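# Move feed hopper from grinder inlet to bench

## Task

Lift the feed hopper free of the grinder's inlet, set it down on the bench next to the grinder, and finish with the gripper released from it.

## Robot and tools

Robot and frame. There are two arms, left_arm and right_arm. These are names only: left_arm sits on the +y side of the scene and need not appear on the left of any image. All reported poses share one world frame. Its origin is on the table surface midway between the arms, +x points out across the table, +y toward left_arm, and +z up. Positions are in metres and orientations are quaternions in w,x,y,z order. Each gripper has its own axes: the fingers extend along its +z and close along its y. The reported hand position is the point between the finger pads, roughly 1 cm short of the fingertips. At long reach the printed position can differ from the real one.

The 14-number row. Every motion command uses rows of 14 numbers, each between -1 and 1, always covering both arms even if one stays still. The first seven are left_arm: dx, dy, dz, rx, ry, rz, opening. The last seven are right_arm in the same order. dx to rz are offsets, not poses. They are expressed in that gripper's own axes and scaled so 1.0 equals 0.6 m of travel or 180 degrees of turn. rx, ry, rz form a single rotation vector. The opening is absolute, not an offset: +1 is fully open (0.094 m) and -1 is closed.

execute_actions(actions). actions is a list of actions; each action is a list of 1 to 15 rows, and each row runs for one 1/30 s step. If fewer than 15 rows are given, the final row repeats until 15 steps pass. Every row in an action is measured from the gripper's measured pose at the moment that action began, not from the row before. For the first action of a call, that start is the last pose a result showed. An empty list just returns the state and pictures. Per step the commanded pose is clamped to 70 mm and 16 degrees from the current measured pose, so a large offset may need several actions; after an action the arm only continues as far as its last clamped pose. When position and orientation conflict, the controller favours position. Elbows never quite straighten.

move(target, speed, blocking). target is one 14-number row of offsets, measured from the pose in the most recent result that reported one, in gripper axes, same scale as above. Each gripper follows a straight line; both arms finish together; a path lasts 0.5 to 10 s and is cut off at 10 s if longer. The opening is sent when the move begins. speed is the path's top speed in m/s, 0.002 to 0.5 (default 0.25); rotation is capped at twice that in rad/s. Paths ignore obstacles and the other arm, and a gripper can lag, wander, or exceed speed, mostly near full stretch. Faster contact and targets set deeper past contact mean harder hits. blocking=false returns after 0.5 s while motion continues; until a result shows the move ended, further moves or execute_actions are rejected, so use wait or stop. The 'move:' line reports the ending (done, off_target, moving, held, fault), any limits (paced means the sent pose was clipped; held means a safety check blocked steps, after which the arm may surge), and each gripper's remaining distance to its target. If only one arm is named, the other finished at rest.

wait(seconds): 0 to 10; arms keep their last command and a running move carries on, returning early if it ends. stop(): brakes the current move; it needs stopping distance, and fingers keep moving. zoom_image(camera, region): region is [x0, y0, x1, y1] in pixels of that camera's latest image, top-left origin, at most 504 by 504. finished_scene(scene): pass the current scene number; it is final and only succeeds if the hopper is on the bench and released at that point.

Cameras: cam_head_left, cam_head_right, cam_high, cam_low, cam_left_wrist, cam_right_wrist, each 504x504, returned in that order. Calibration gives K, distortion and T_world_to_cam (world to camera, metres); fixed cameras may be off by up to about 2.3 degrees and 9 mm, and wrist camera poses are derived from joint readings.

Reading results. The state line lists each gripper's pose. 'Hand target' lines show where the controller is currently steering each gripper. 'pose unreachable' means a clearance check altered or blocked that arm's command. grip_measured is finger opening on the command scale; the last joint value is the opening in metres; readings may be off by about 1 mm. FAULT lines mean an arm stopped. Joint limits (rad): waist -2.880 to 2.880, shoulder 0.000 to 3.142, elbow 0.000 to 3.019, wrist pitch -1.693 to 1.571, wrist yaw -1.571 to 1.571, wrist roll -2.094 to 2.094.

Practical points. Arms tend to finish a centimetre or more low, and repeated zero offsets let them sag further. To keep an arm in place, send the correction back to its desired pose in the first call of a reply and zeros in later calls, aiming higher if it still droops, while always sending the opening it should keep. To hold the hopper, command an opening about 0.03 under grip_measured; smaller gaps grip more gently. Pad force tops out near 50 to 62 N, less for very thin parts. The simulation keeps running while you think, holding the last command. Outside pushes may tug on the held hopper. Loaded motors heat up: MOTOR HOT appears from 85 °C, and at 100 °C an OVER-TEMPERATURE FAULT drops that arm. Avoid arm-to-arm contact, dropping or slamming the hopper, hard pushes, and anything leaving the table, which fails the job. Quick, smooth, low-effort motion is preferred.

Each tool is called after ">>>" as a command line: name --argument value for each argument, lists and objects as JSON in quotes; but a table of rows of numbers goes row by row, as --pt "numbers of a row", without its own name.

## Session

I'll start by getting the current state and camera images.

>>> execute_actions --actions '[]'

Scene clock: 0.00 s.
left_arm: end_effector_position=(+0.5271, +0.8004, +0.1277) grip_measured=+1.000 end_effector_quat_wxyz=(-0.533, +0.838, -0.013, +0.113) | right_arm: end_effector_position=(+0.3624, -0.5175, +0.3115) grip_measured=+1.000 end_effector_quat_wxyz=(-0.057, +0.039, +0.986, -0.155)
Joint positions: left_arm=[ 0.668  1.967  1.35   0.124 -0.543 -2.035  0.094] | right_arm=[-0.412  1.308  1.397 -1.664  0.331 -0.301  0.094]
Joint velocities: left_arm=[-0.005 -0.015  0.007  0.002  0.051  0.007  0.   ] | right_arm=[-0.015  0.015 -0.002  0.002 -0.007  0.007  0.   ]
Motor temperatures (°C, as the motors report them): left_arm=[20 20 18 19 19 19] | right_arm=[19 20 20 19 19 19]
Hand target (left_arm): +0.534, +0.807, +0.153; -0.547, +0.827, -0.006, +0.127
Hand target (right_arm): +0.368, -0.520, +0.321; -0.045, +0.041, +0.985, -0.159

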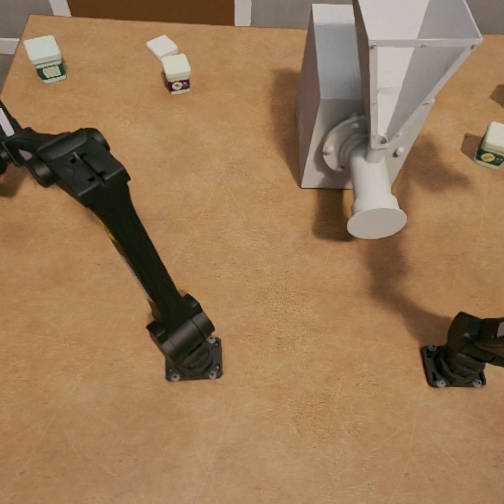

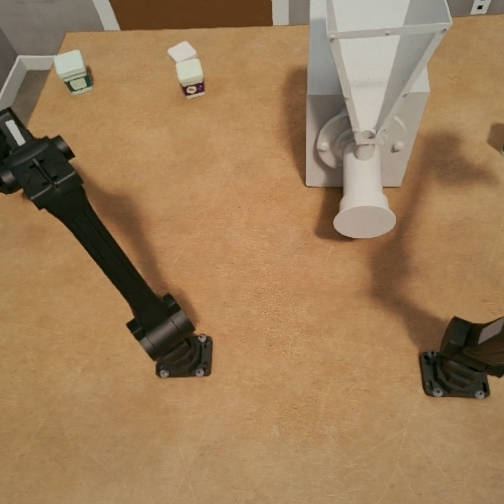

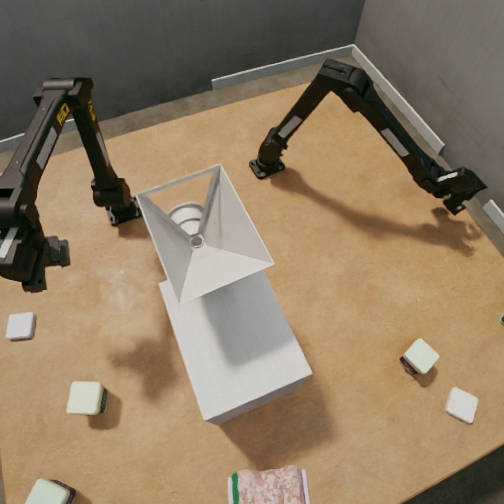

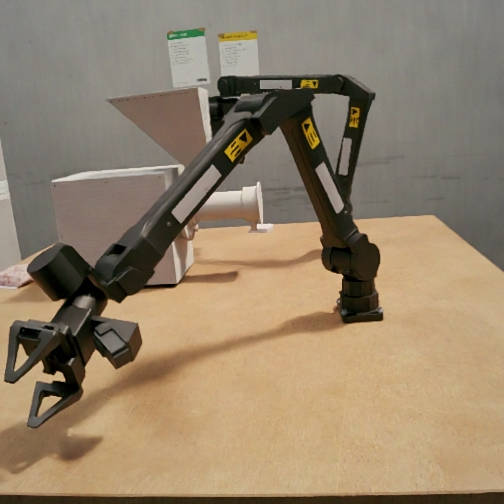

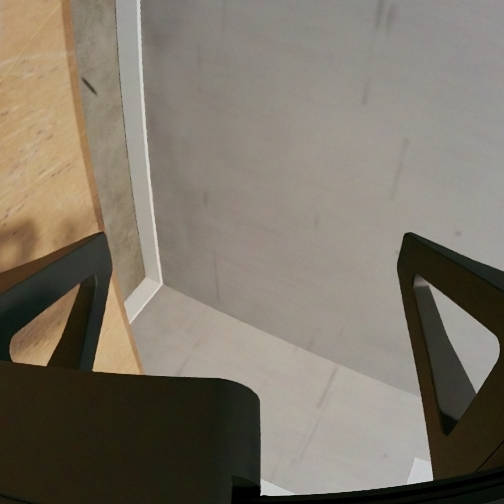

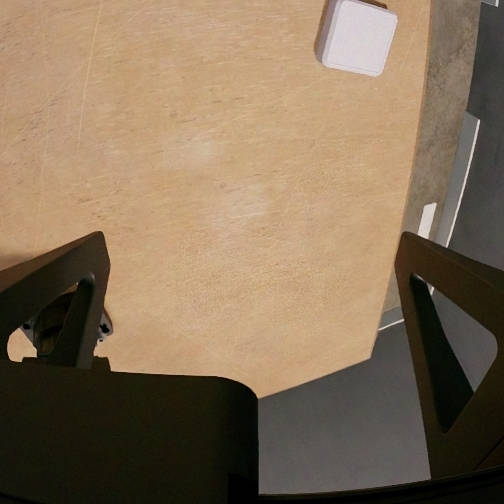

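>>> zoom_image --camera "cam_low" --region '[140, 10, 300, 110]'

>>> zoom_image --camera "cam_head_left" --region '[270, 0, 504, 260]'

>>> zoom_image --camera "cam_head_right" --region '[270, 0, 504, 260]'

>>> zoom_image --camera "cam_high" --region '[100, 140, 340, 440]'

>>> zoom_image --camera "cam_low" --region '[0, 60, 320, 320]'

Region (140, 10, 300, 110) of cam_low's 504x504 image, scaled by 3.150, with more detail than that image has; it fills the top 315 rows of this view, and the rest is white.

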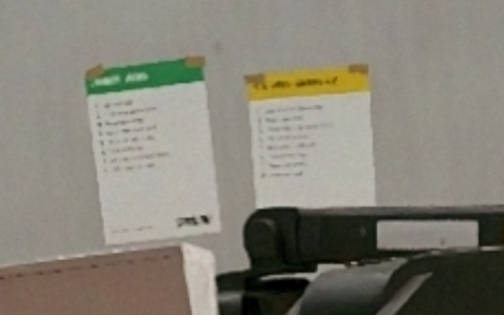

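Region (270, 0, 504, 260) of cam_head_left's 504x504 image, scaled by 1.938, with more detail than that image has; it fills the left 454 columns of this view, and the rest is white.

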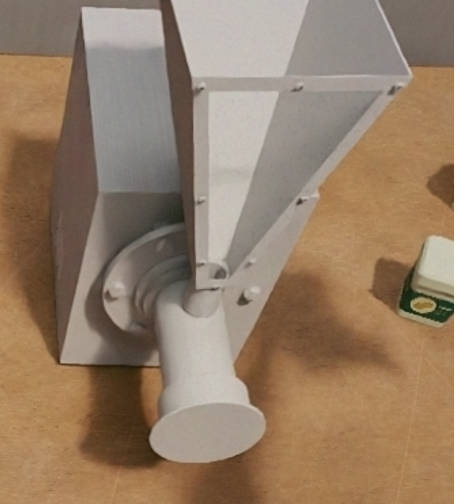

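Region (270, 0, 504, 260) of cam_head_right's 504x504 image, scaled by 1.938, with more detail than that image has; it fills the left 454 columns of this view, and the rest is white.

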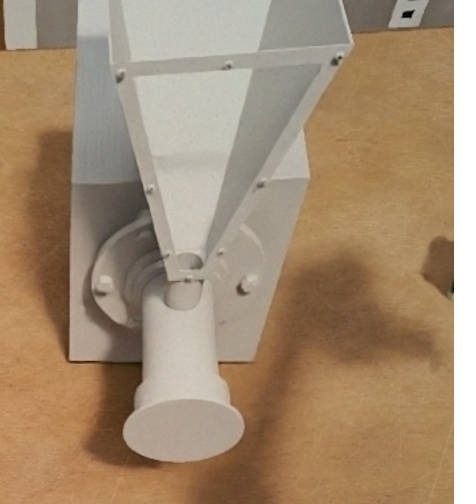

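Region (100, 140, 340, 440) of cam_high's 504x504 image, scaled by 1.680, with more detail than that image has; it fills the left 403 columns of this view, and the rest is white.

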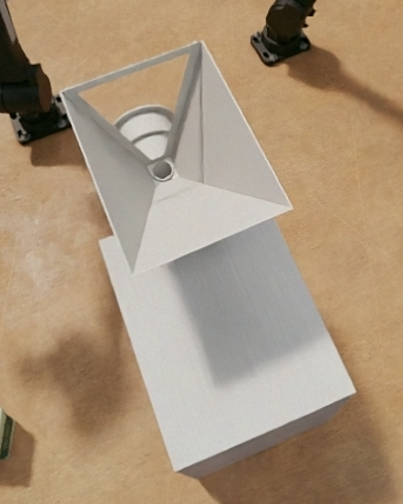

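Region (0, 60, 320, 320) of cam_low's 504x504 image, scaled by 1.575, with more detail than that image has; it fills the top 410 rows of this view, and the rest is white.

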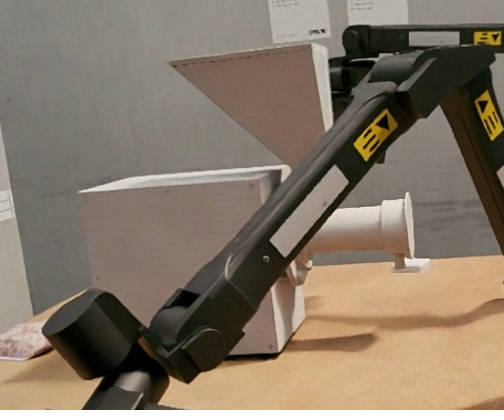

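>>> zoom_image --camera "cam_head_left" --region '[320, 100, 430, 210]'

>>> zoom_image --camera "cam_head_right" --region '[310, 100, 420, 210]'

>>> zoom_image --camera "cam_high" --region '[150, 190, 250, 290]'

>>> zoom_image --camera "cam_low" --region '[150, 80, 290, 240]'

Region (320, 100, 430, 210) of cam_head_left's 504x504 image, scaled by 4.582, with more detail than that image has.

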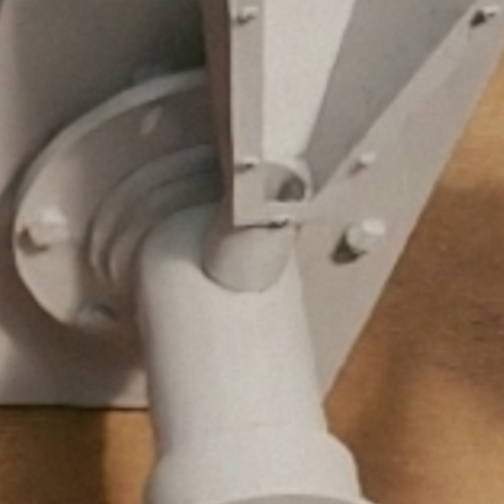

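Region (310, 100, 420, 210) of cam_head_right's 504x504 image, scaled by 4.582, with more detail than that image has.

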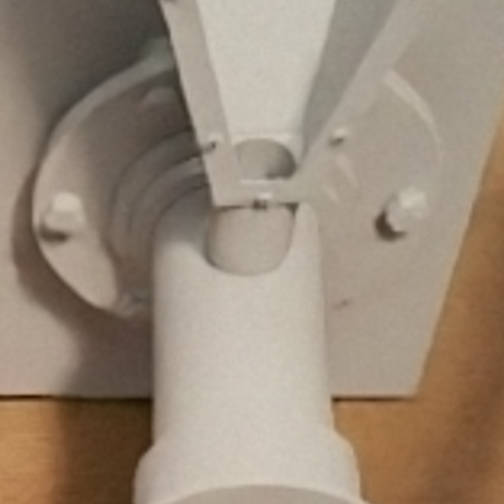

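Region (150, 190, 250, 290) of cam_high's 504x504 image, scaled by 5.040, with more detail than that image has.

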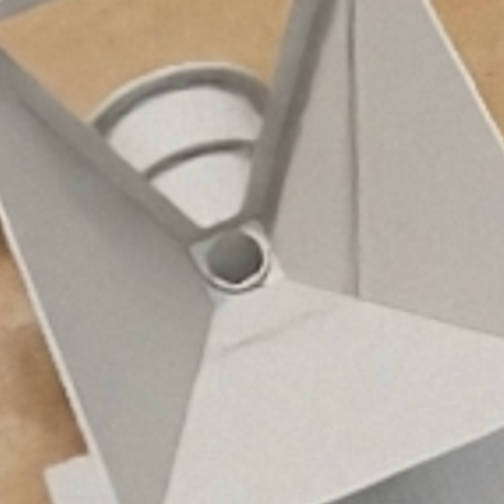

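Region (150, 80, 290, 240) of cam_low's 504x504 image, scaled by 3.150, with more detail than that image has; it fills the left 441 columns of this view, and the rest is white.

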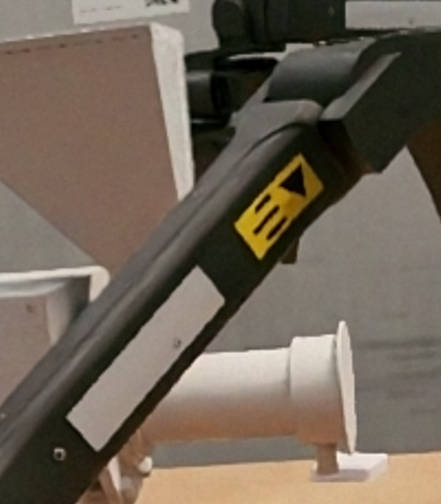

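>>> move --target '[0.0073, -0.0373, -0.0169, 0, 0, 0, 1, -0.0458, 0.2025, -0.5808, -0.0497, -0.1076, -0.5201, 1]' --speed 0.35

Scene clock: 123.57 s.
left_arm: end_effector_position=(+0.5220, +0.7956, +0.1206) grip_measured=+1.000 end_effector_quat_wxyz=(-0.520, +0.848, -0.020, +0.099) | right_arm: end_effector_position=(+0.4385, -0.2998, +0.5827) grip_measured=+1.000 end_effector_quat_wxyz=(-0.244, +0.657, -0.685, +0.201)
Joint positions: left_arm=[ 0.668  1.96   1.345  0.076 -0.543 -2.035  0.094] | right_arm=[ 0.04   1.277  2.05  -1.7   -0.002 -1.457  0.094]
Joint velocities: left_arm=[ 0.015  0.005 -0.002 -0.022 -0.022  0.022  0.   ] | right_arm=[-0.005 -0.015 -0.002 -0.002  0.037 -0.051  0.   ]
Motor temperatures (°C, as the motors report them): left_arm=[20 24 23 19 19 19] | right_arm=[19 21 27 19 19 19]
Hand target (left_arm): +0.527, +0.800, +0.152; -0.533, +0.838, -0.013, +0.113
Hand target (right_arm): +0.439, -0.296, +0.596; -0.253, +0.660, -0.675, +0.211
Off the commanded pose (left_arm): 0.033 m, 3 deg.
Off the commanded pose (right_arm): 0.018 m, 37 deg; orientation clipped at the last step of the last action.
joint sent to its limit (right arm) — the command would take joint 4 (wrist pitch) past its lower limit, so that joint was sent only as far as its limit.
move: off_target (left_arm, right_arm); limits=paced
camera_calibration (this result's frames):
cam_left_wrist: T_world_to_cam=[[-0.0591742, 0.459122, 0.8864, -0.440138], [0.688938, -0.623803, 0.369099, 0.0965229], [0.722401, 0.632516, -0.279394, -0.7203], [0, 0, 0, 1]] pos_world=[0.427802, 0.71789, 0.153264]
cam_right_wrist: T_world_to_cam=[[0.79964, -0.0257119, 0.599929, -0.708667], [-0.342801, -0.839828, 0.420924, -0.343744], [0.493014, -0.542244, -0.680374, 0.13942], [0, 0, 0, 1]] pos_world=[0.380107, -0.231307, 0.664698]

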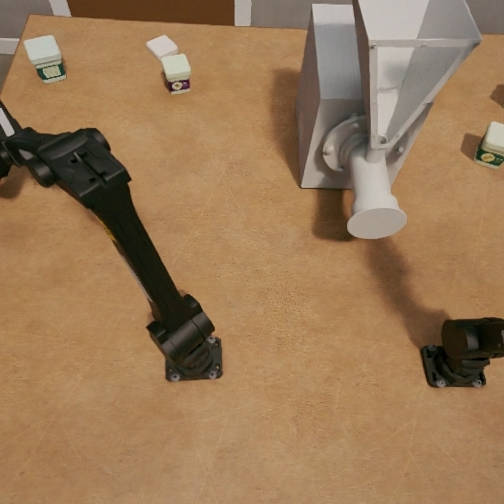

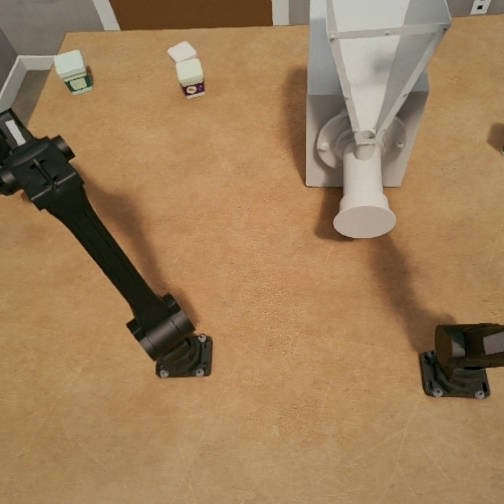

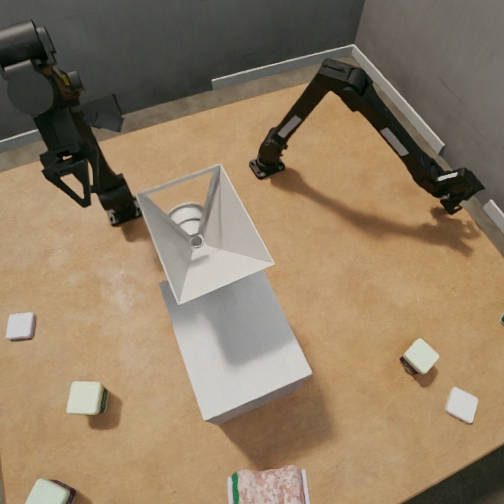

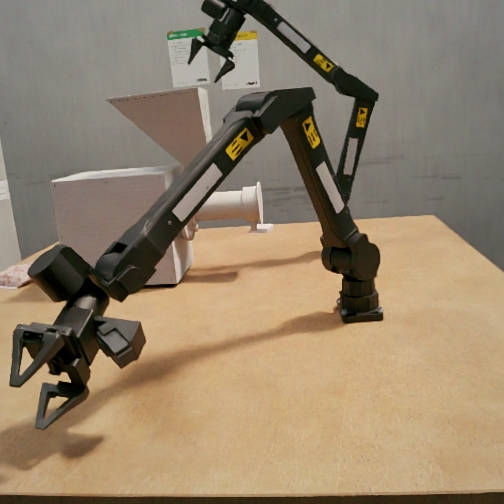

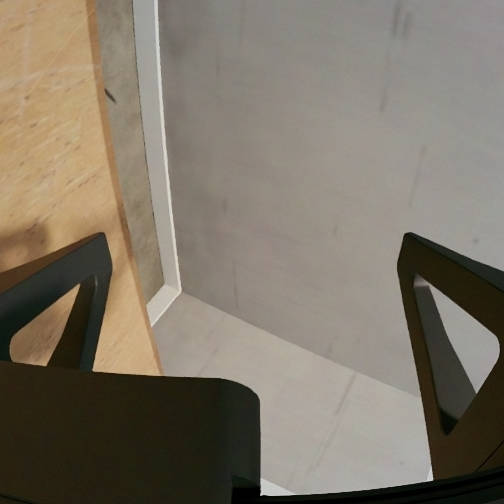

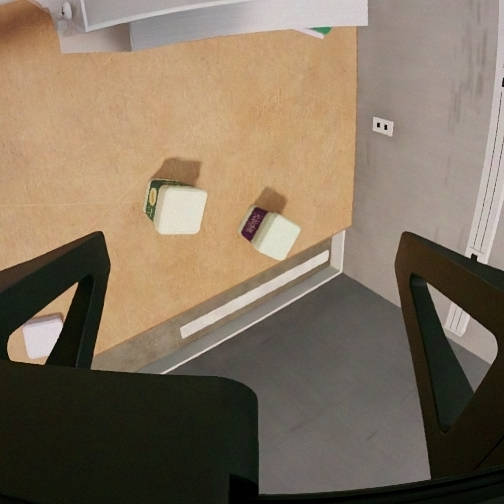

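>>> move --target '[0.0085, -0.045, -0.0195, 0, 0, 0, 1, -0.096, 0.0457, 0.032, -0.0325, -0.0607, 0.5372, 1]' --speed 0.4

Scene clock: 246.40 s.
left_arm: end_effector_position=(+0.5155, +0.7896, +0.1147) grip_measured=+1.000 end_effector_quat_wxyz=(-0.503, +0.860, -0.029, +0.082) | right_arm: end_effector_position=(+0.4315, -0.2434, +0.5512) grip_measured=+1.000 end_effector_quat_wxyz=(+0.332, +0.050, +0.933, +0.130)
Joint positions: left_arm=[ 0.668  1.949  1.34   0.014 -0.543 -2.035  0.094] | right_arm=[ 0.142  1.157  1.803 -1.493 -0.097  0.317  0.094]
Joint velocities: left_arm=[ 0.005  0.005 -0.012  0.007 -0.051 -0.007  0.   ] | right_arm=[-0.005 -0.015 -0.007 -0.007  0.051  0.022  0.   ]
Motor temperatures (°C, as the motors report them): left_arm=[20 26 24 19 19 19] | right_arm=[19 21 28 19 19 19]
Hand target (left_arm): +0.522, +0.796, +0.150; -0.520, +0.848, -0.020, +0.099
Hand target (right_arm): +0.430, -0.240, +0.555; +0.340, +0.049, +0.930, +0.134
Off the commanded pose (left_arm): 0.037 m, 3 deg.
Off the commanded pose (right_arm): 0.006 m, 1 deg.
move: off_target (left_arm)
camera_calibration (this result's frames):
cam_left_wrist: T_world_to_cam=[[-0.0237148, 0.491863, 0.870349, -0.474857], [0.703735, -0.61014, 0.363986, 0.081593], [0.710066, 0.621127, -0.331672, -0.692106], [0, 0, 0, 1]] pos_world=[0.42276, 0.713234, 0.154041]
cam_right_wrist: T_world_to_cam=[[0.0162895, -0.967034, -0.254125, -0.103099], [-0.99759, 0.0014263, -0.0693734, 0.472048], [0.0674489, 0.254642, -0.96468, 0.686279], [0, 0, 0, 1]] pos_world=[0.426301, -0.275129, 0.668588]

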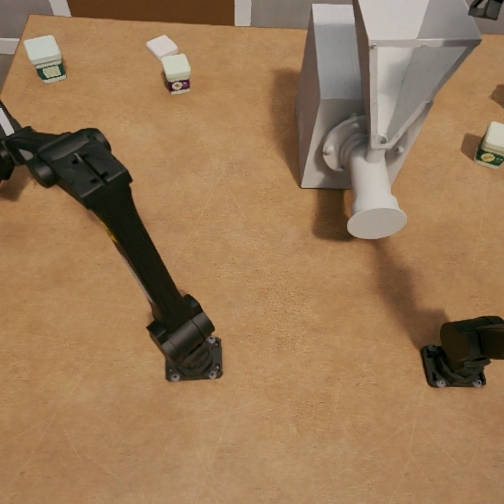

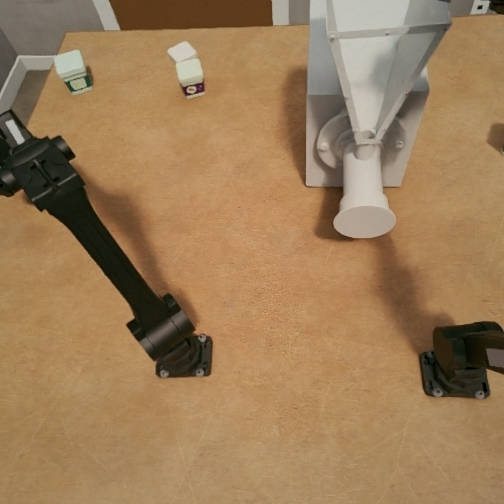

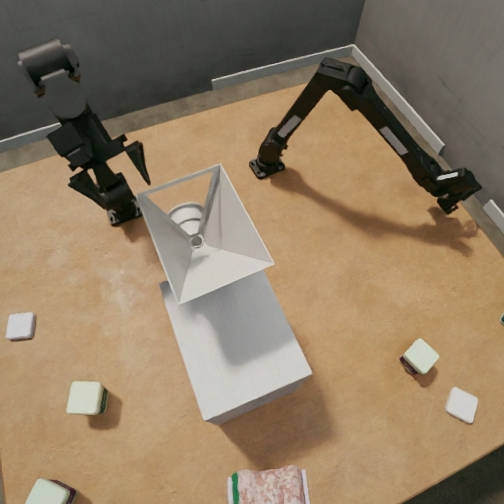

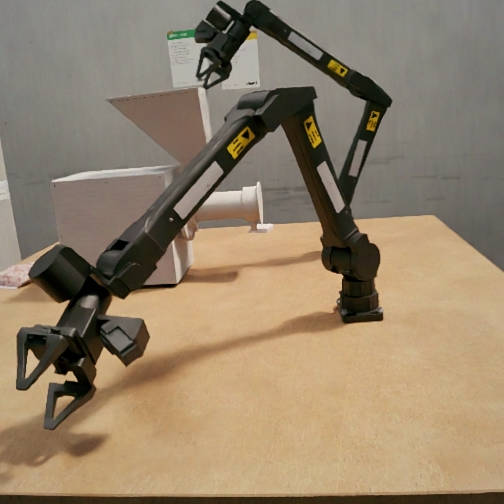

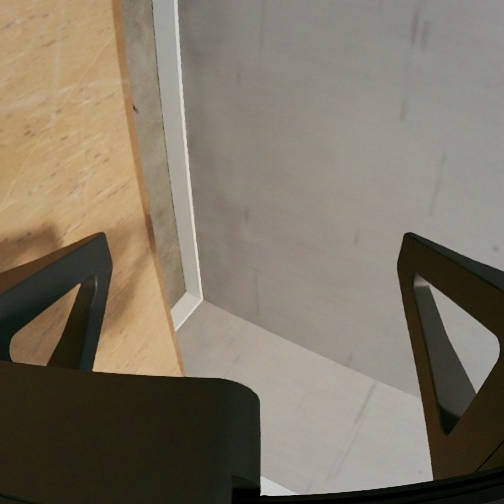

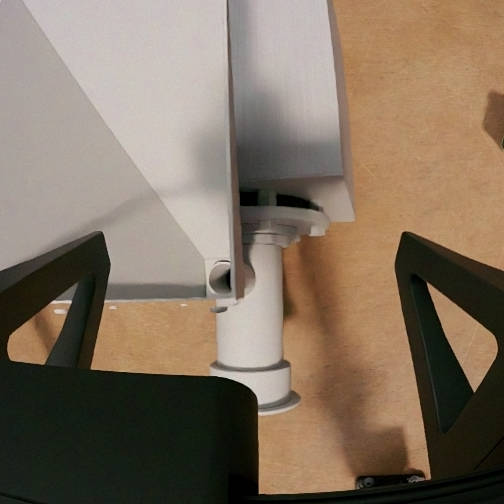

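>>> move --target '[0.014, -0.075, -0.03, 0, 0, 0, 1, -0.0202, 0.0087, 0.156, 0, 0, 0, 1]' --speed 0.12

Scene clock: 297.30 s.
left_arm: end_effector_position=(+0.5068, +0.7816, +0.1211) grip_measured=+1.000 end_effector_quat_wxyz=(-0.482, +0.873, -0.040, +0.061) | right_arm: end_effector_position=(+0.4991, -0.2263, +0.4884) grip_measured=+1.000 end_effector_quat_wxyz=(+0.327, +0.051, +0.935, +0.126)
Joint positions: left_arm=[ 0.668  1.916  1.345 -0.095 -0.543 -2.035  0.094] | right_arm=[ 0.159  1.24   1.682 -1.3   -0.081  0.329  0.094]
Joint velocities: left_arm=[-0.015  0.005  0.007 -0.022 -0.037 -0.066  0.   ] | right_arm=[ 0.005 -0.005 -0.012  0.007 -0.022  0.007  0.   ]
Motor temperatures (°C, as the motors report them): left_arm=[20 27 25 19 19 19] | right_arm=[19 21 27 19 19 19]
Hand target (left_arm): +0.518, +0.793, +0.164; -0.504, +0.860, -0.029, +0.082
Hand target (right_arm): +0.501, -0.221, +0.491; +0.332, +0.050, +0.933, +0.130
Off the commanded pose (left_arm): 0.046 m, 4 deg.
Off the commanded pose (right_arm): 0.006 m, 1 deg.
move: off_target (left_arm)
camera_calibration (this result's frames):
cam_left_wrist: T_world_to_cam=[[0.0205603, 0.532744, 0.846026, -0.528101], [0.722304, -0.592995, 0.355856, 0.058669], [0.69127, 0.603772, -0.396995, -0.647819], [0, 0, 0, 1]] pos_world=[0.416299, 0.707268, 0.168728]
cam_right_wrist: T_world_to_cam=[[0.0106909, -0.968588, -0.248441, -0.103934], [-0.998345, 0.00370221, -0.0573946, 0.530137], [0.0565115, 0.248643, -0.966945, 0.622083], [0, 0, 0, 1]] pos_world=[0.495215, -0.257308, 0.606125]

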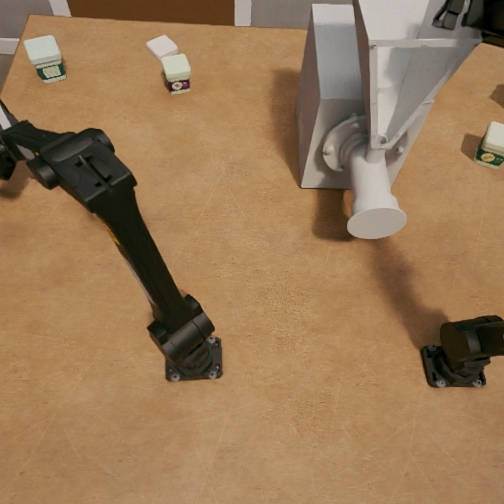

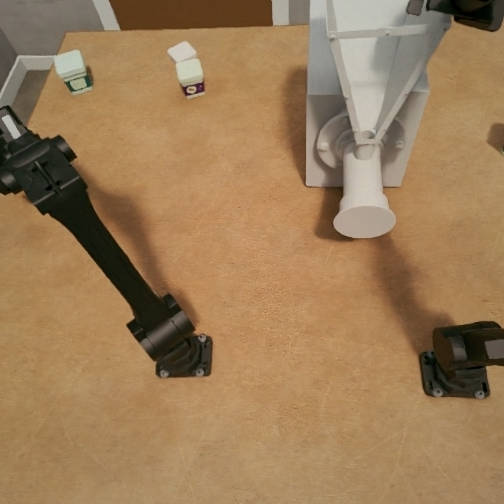

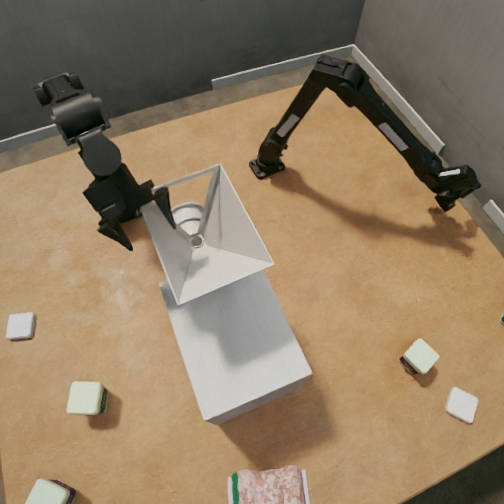

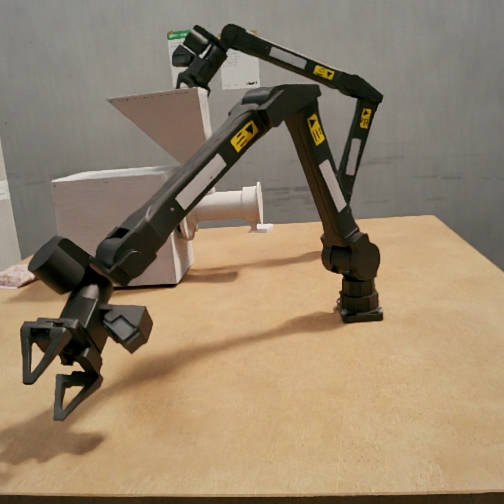

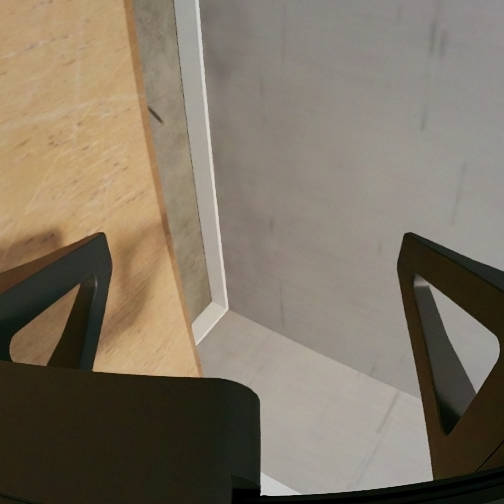

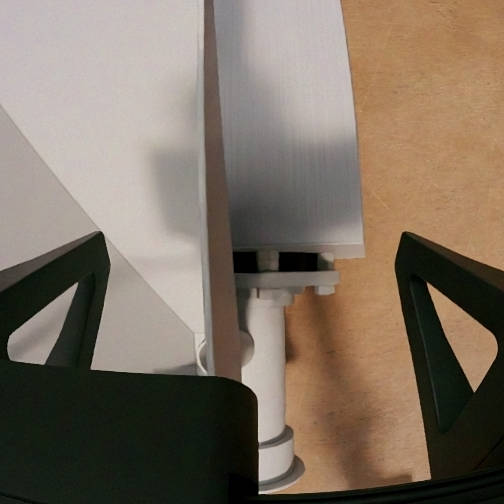

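>>> zoom_image --camera "cam_high" --region '[60, 130, 240, 310]'

>>> zoom_image --camera "cam_low" --region '[100, 10, 280, 170]'

Region (60, 130, 240, 310) of cam_high's 504x504 image, scaled by 2.800, with more detail than that image has.

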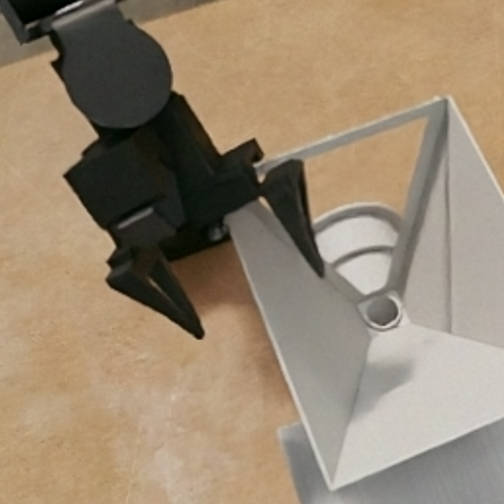

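Region (100, 10, 280, 170) of cam_low's 504x504 image, scaled by 2.800, with more detail than that image has.

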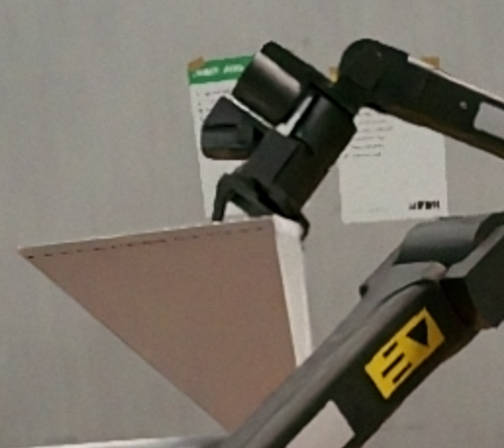

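>>> move --target '[0.012, -0.07, -0.03, 0, 0, 0, 1, 0.0, 0.026, 0.004, 0, 0, 0, 0.0]' --speed 0.05

Scene clock: 333.00 s.
left_arm: end_effector_position=(+0.4992, +0.7745, +0.1236) grip_measured=+1.000 end_effector_quat_wxyz=(-0.459, +0.886, -0.051, +0.039) | right_arm: end_effector_position=(+0.4964, -0.2346, +0.4873) grip_measured=+0.019 end_effector_quat_wxyz=(+0.331, +0.019, +0.937, +0.112)
Joint positions: left_arm=[ 0.668  1.895  1.358 -0.2   -0.543 -2.035  0.094] | right_arm=[ 0.14   1.229  1.671 -1.302 -0.087  0.244  0.048]
Joint velocities: left_arm=[-0.024 -0.005  0.007 -0.037 -0.022  0.037  0.   ] | right_arm=[-0.015  0.005 -0.012 -0.007 -0.081 -0.066 -0.001]
Motor temperatures (°C, as the motors report them): left_arm=[20 27 27 19 19 19] | right_arm=[19 21 28 19 19 19]
Hand target (left_arm): +0.510, +0.786, +0.167; -0.482, +0.873, -0.040, +0.061
Hand target (right_arm): +0.500, -0.211, +0.491; +0.328, +0.048, +0.935, +0.127
Off the commanded pose (left_arm): 0.047 m, 4 deg.
Off the commanded pose (right_arm): 0.024 m, 4 deg.
move: off_target (left_arm, right_arm)
camera_calibration (this result's frames):
cam_left_wrist: T_world_to_cam=[[0.0643891, 0.573213, 0.816872, -0.575926], [0.740796, -0.575921, 0.345741, 0.0379082], [0.668637, 0.582874, -0.461717, -0.601852], [0, 0, 0, 1]] pos_world=[0.411422, 0.702765, 0.179467]
cam_right_wrist: T_world_to_cam=[[0.0616316, -0.977773, -0.200404, -0.163067], [-0.996385, -0.0485107, -0.0697405, 0.520208], [0.0584686, 0.203978, -0.977228, 0.616779], [0, 0, 0, 1]] pos_world=[0.492316, -0.260016, 0.606334]

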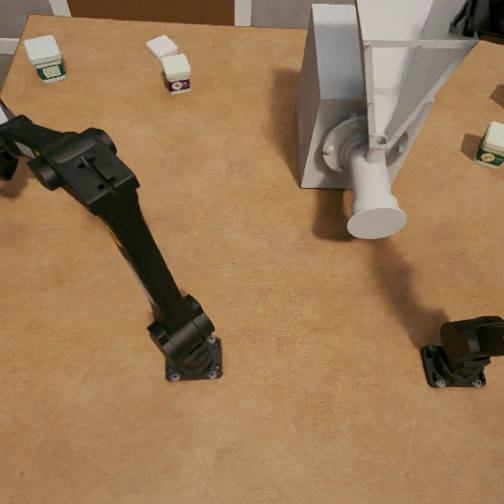

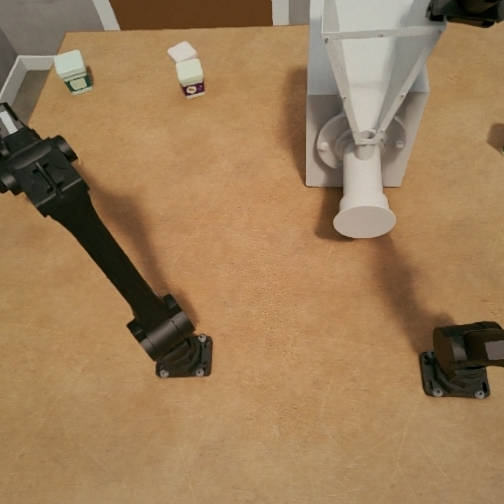

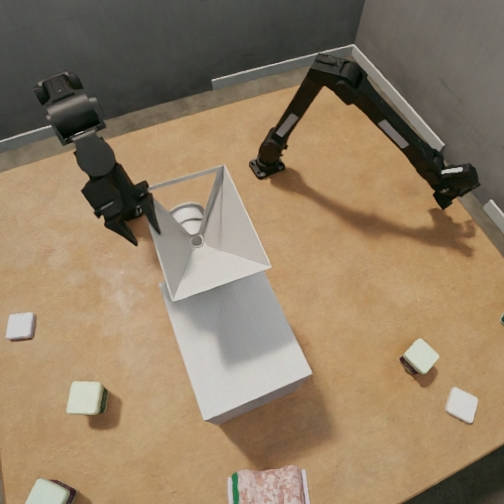

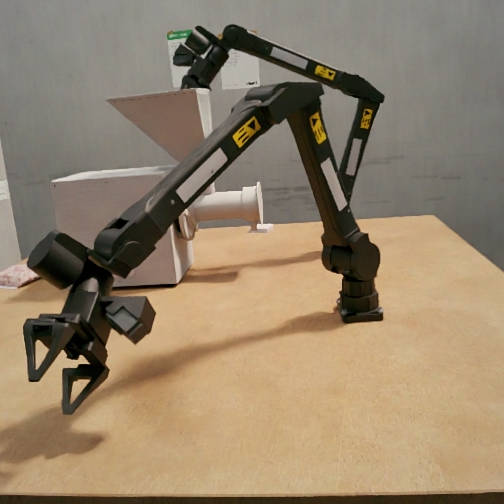

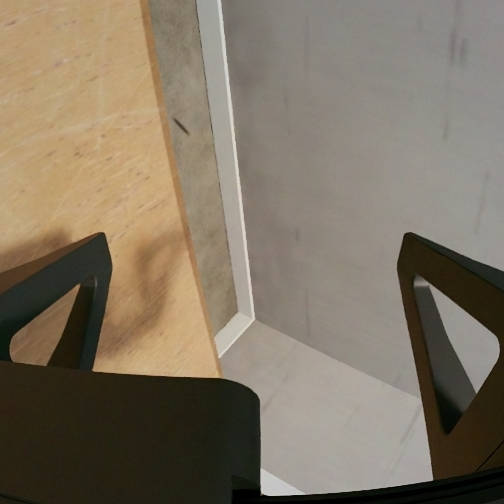

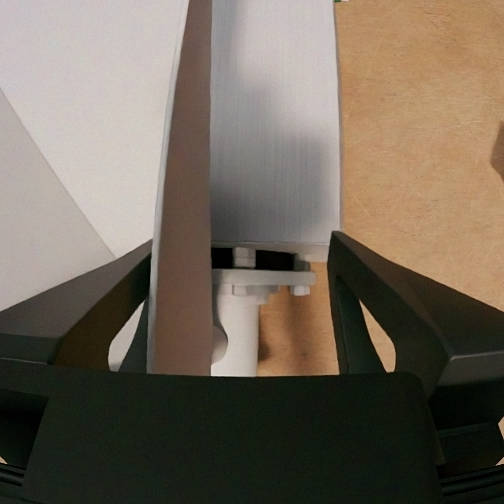

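>>> zoom_image --camera "cam_high" --region '[60, 130, 300, 330]'

>>> zoom_image --camera "cam_head_left" --region '[300, 0, 504, 200]'

>>> execute_actions --actions '[]'

Region (60, 130, 300, 330) of cam_high's 504x504 image, scaled by 2.100, with more detail than that image has.

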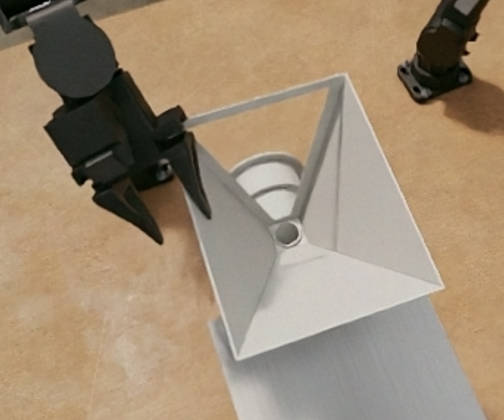

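Region (300, 0, 504, 200) of cam_head_left's 504x504 image, scaled by 2.471, with more detail than that image has; it fills the top 494 rows of this view, and the rest is white.

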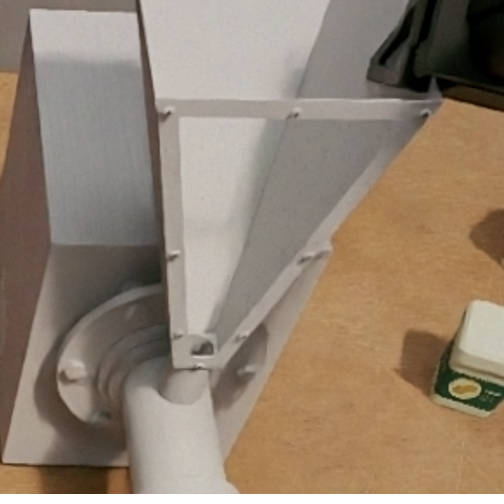

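Scene clock: 354.70 s.
left_arm: end_effector_position=(+0.4992, +0.7745, +0.1236) grip_measured=+1.000 end_effector_quat_wxyz=(-0.459, +0.886, -0.051, +0.039) | right_arm: end_effector_position=(+0.4964, -0.2346, +0.4873) grip_measured=+0.019 end_effector_quat_wxyz=(+0.331, +0.019, +0.937, +0.112)
Joint positions: left_arm=[ 0.668  1.895  1.358 -0.2   -0.543 -2.035  0.094] | right_arm=[ 0.14   1.229  1.671 -1.302 -0.087  0.244  0.048]
Joint velocities: left_arm=[-0.015 -0.015  0.002 -0.002 -0.037 -0.037  0.   ] | right_arm=[-0.015 -0.005 -0.007 -0.002 -0.066  0.022 -0.   ]
Motor temperatures (°C, as the motors report them): left_arm=[20 27 27 19 19 19] | right_arm=[19 21 29 19 20 20]
Hand target (left_arm): +0.510, +0.786, +0.167; -0.482, +0.873, -0.040, +0.061
Hand target (right_arm): +0.500, -0.211, +0.491; +0.328, +0.048, +0.935, +0.127
Off the commanded pose (left_arm): 0.047 m, 4 deg.
Off the commanded pose (right_arm): 0.024 m, 4 deg.
camera_calibration (this result's frames):
cam_left_wrist: T_world_to_cam=[[0.0643891, 0.573213, 0.816872, -0.575926], [0.740796, -0.575921, 0.345741, 0.0379082], [0.668637, 0.582874, -0.461717, -0.601852], [0, 0, 0, 1]] pos_world=[0.411422, 0.702765, 0.179467]
cam_right_wrist: T_world_to_cam=[[0.0616316, -0.977773, -0.200404, -0.163067], [-0.996385, -0.0485107, -0.0697405, 0.520208], [0.0584686, 0.203978, -0.977228, 0.616779], [0, 0, 0, 1]] pos_world=[0.492316, -0.260016, 0.606334]

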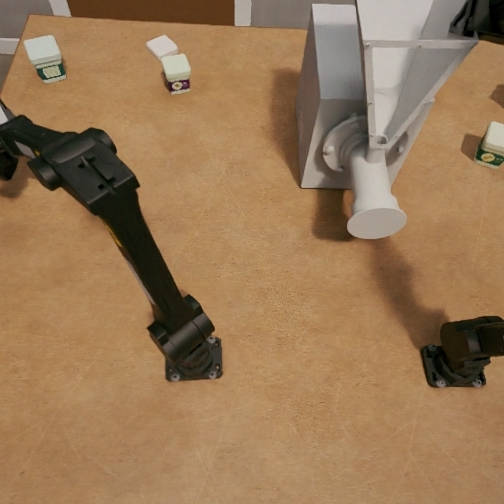

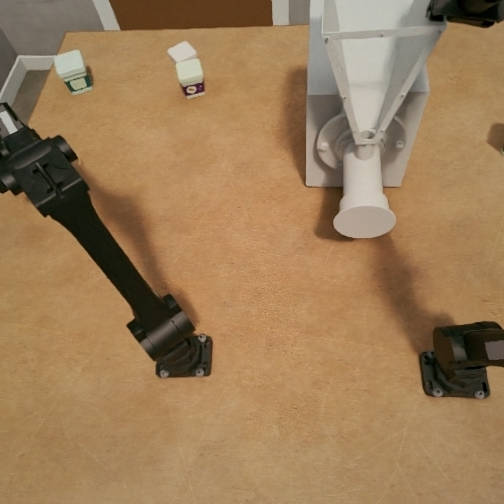

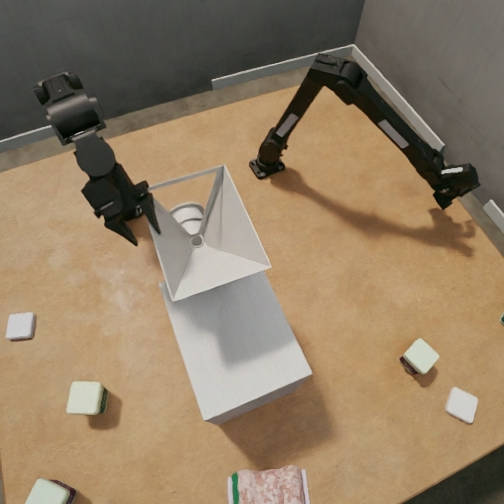

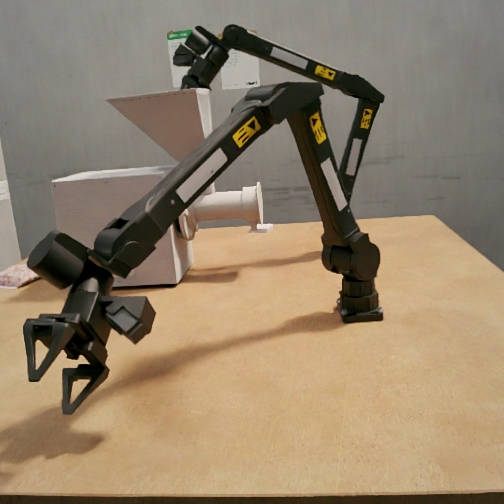

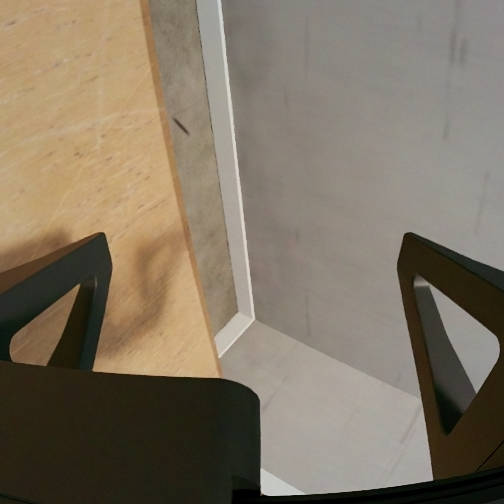

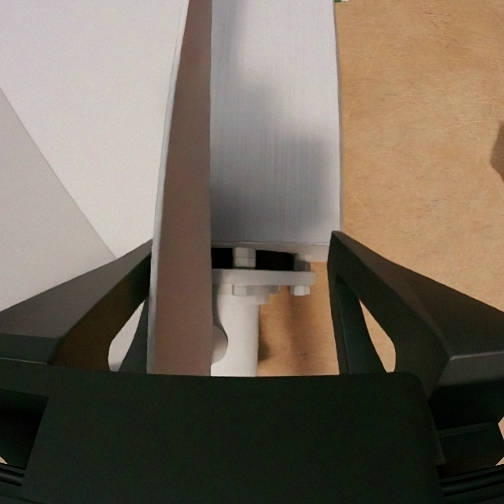

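>>> execute_actions --actions '[[[0.012, -0.07, -0.03, 0, 0, 0, 1, 0, 0, 0, 0, 0, 0, 0.6]], [[0, 0, 0, 0, 0, 0, 1, 0, 0, 0, 0, 0, 0, 0.6]]]'

Scene clock: 410.23 s.
left_arm: end_effector_position=(+0.4918, +0.7677, +0.1200) grip_measured=+1.000 end_effector_quat_wxyz=(-0.432, +0.899, -0.064, +0.013) | right_arm: end_effector_position=(+0.4961, -0.2348, +0.4878) grip_measured=+0.598 end_effector_quat_wxyz=(+0.332, +0.019, +0.936, +0.112)
Joint positions: left_arm=[ 0.668  1.889  1.377 -0.307 -0.543 -2.035  0.094] | right_arm=[ 0.14   1.228  1.671 -1.302 -0.087  0.243  0.075]
Joint velocities: left_arm=[ 0.005  0.005 -0.002 -0.022 -0.066 -0.007  0.   ] | right_arm=[-0.005 -0.005  0.007  0.002 -0.051  0.022  0.001]
Motor temperatures (°C, as the motors report them): left_arm=[20 28 28 19 19 19] | right_arm=[19 21 31 19 21 21]
Hand target (left_arm): +0.493, +0.769, +0.123; -0.435, +0.898, -0.063, +0.015
Hand target (right_arm): +0.496, -0.235, +0.488; +0.332, +0.019, +0.936, +0.112
Off the commanded pose (left_arm): 0.004 m, 0 deg.
Off the commanded pose (right_arm): 0.000 m, 0 deg.
camera_calibration (this result's frames):
cam_left_wrist: T_world_to_cam=[[0.112698, 0.617819, 0.778202, -0.622032], [0.76132, -0.55697, 0.331928, 0.0176827], [0.638507, 0.555053, -0.533128, -0.54982], [0, 0, 0, 1]] pos_world=[0.407704, 0.699332, 0.185073]
cam_right_wrist: T_world_to_cam=[[0.0620778, -0.977817, -0.200049, -0.163585], [-0.996286, -0.0487245, -0.071, 0.520381], [0.0596777, 0.203714, -0.97721, 0.616673], [0, 0, 0, 1]] pos_world=[0.491801, -0.260226, 0.606841]

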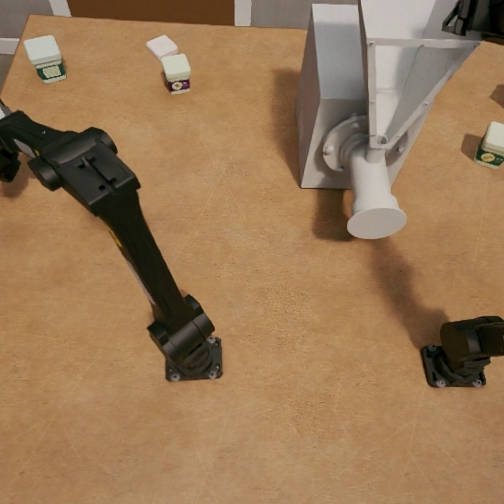

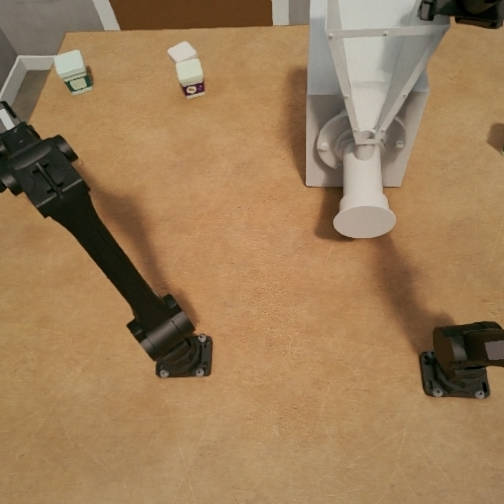

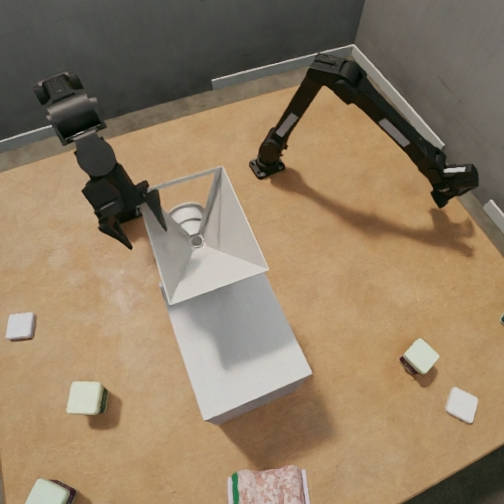

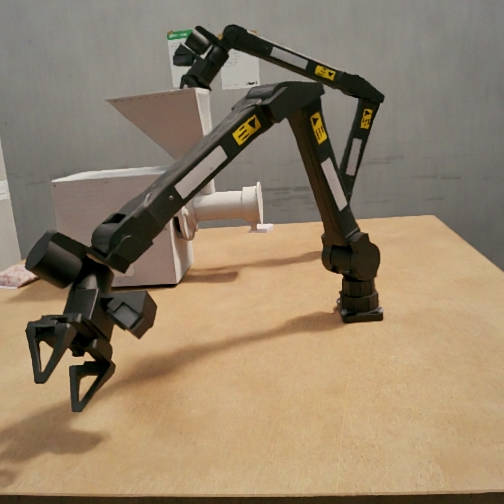

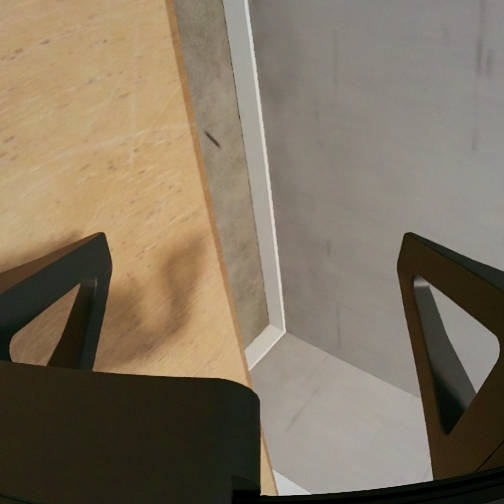

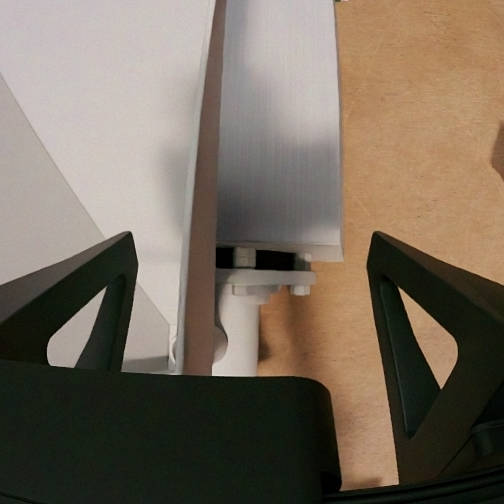

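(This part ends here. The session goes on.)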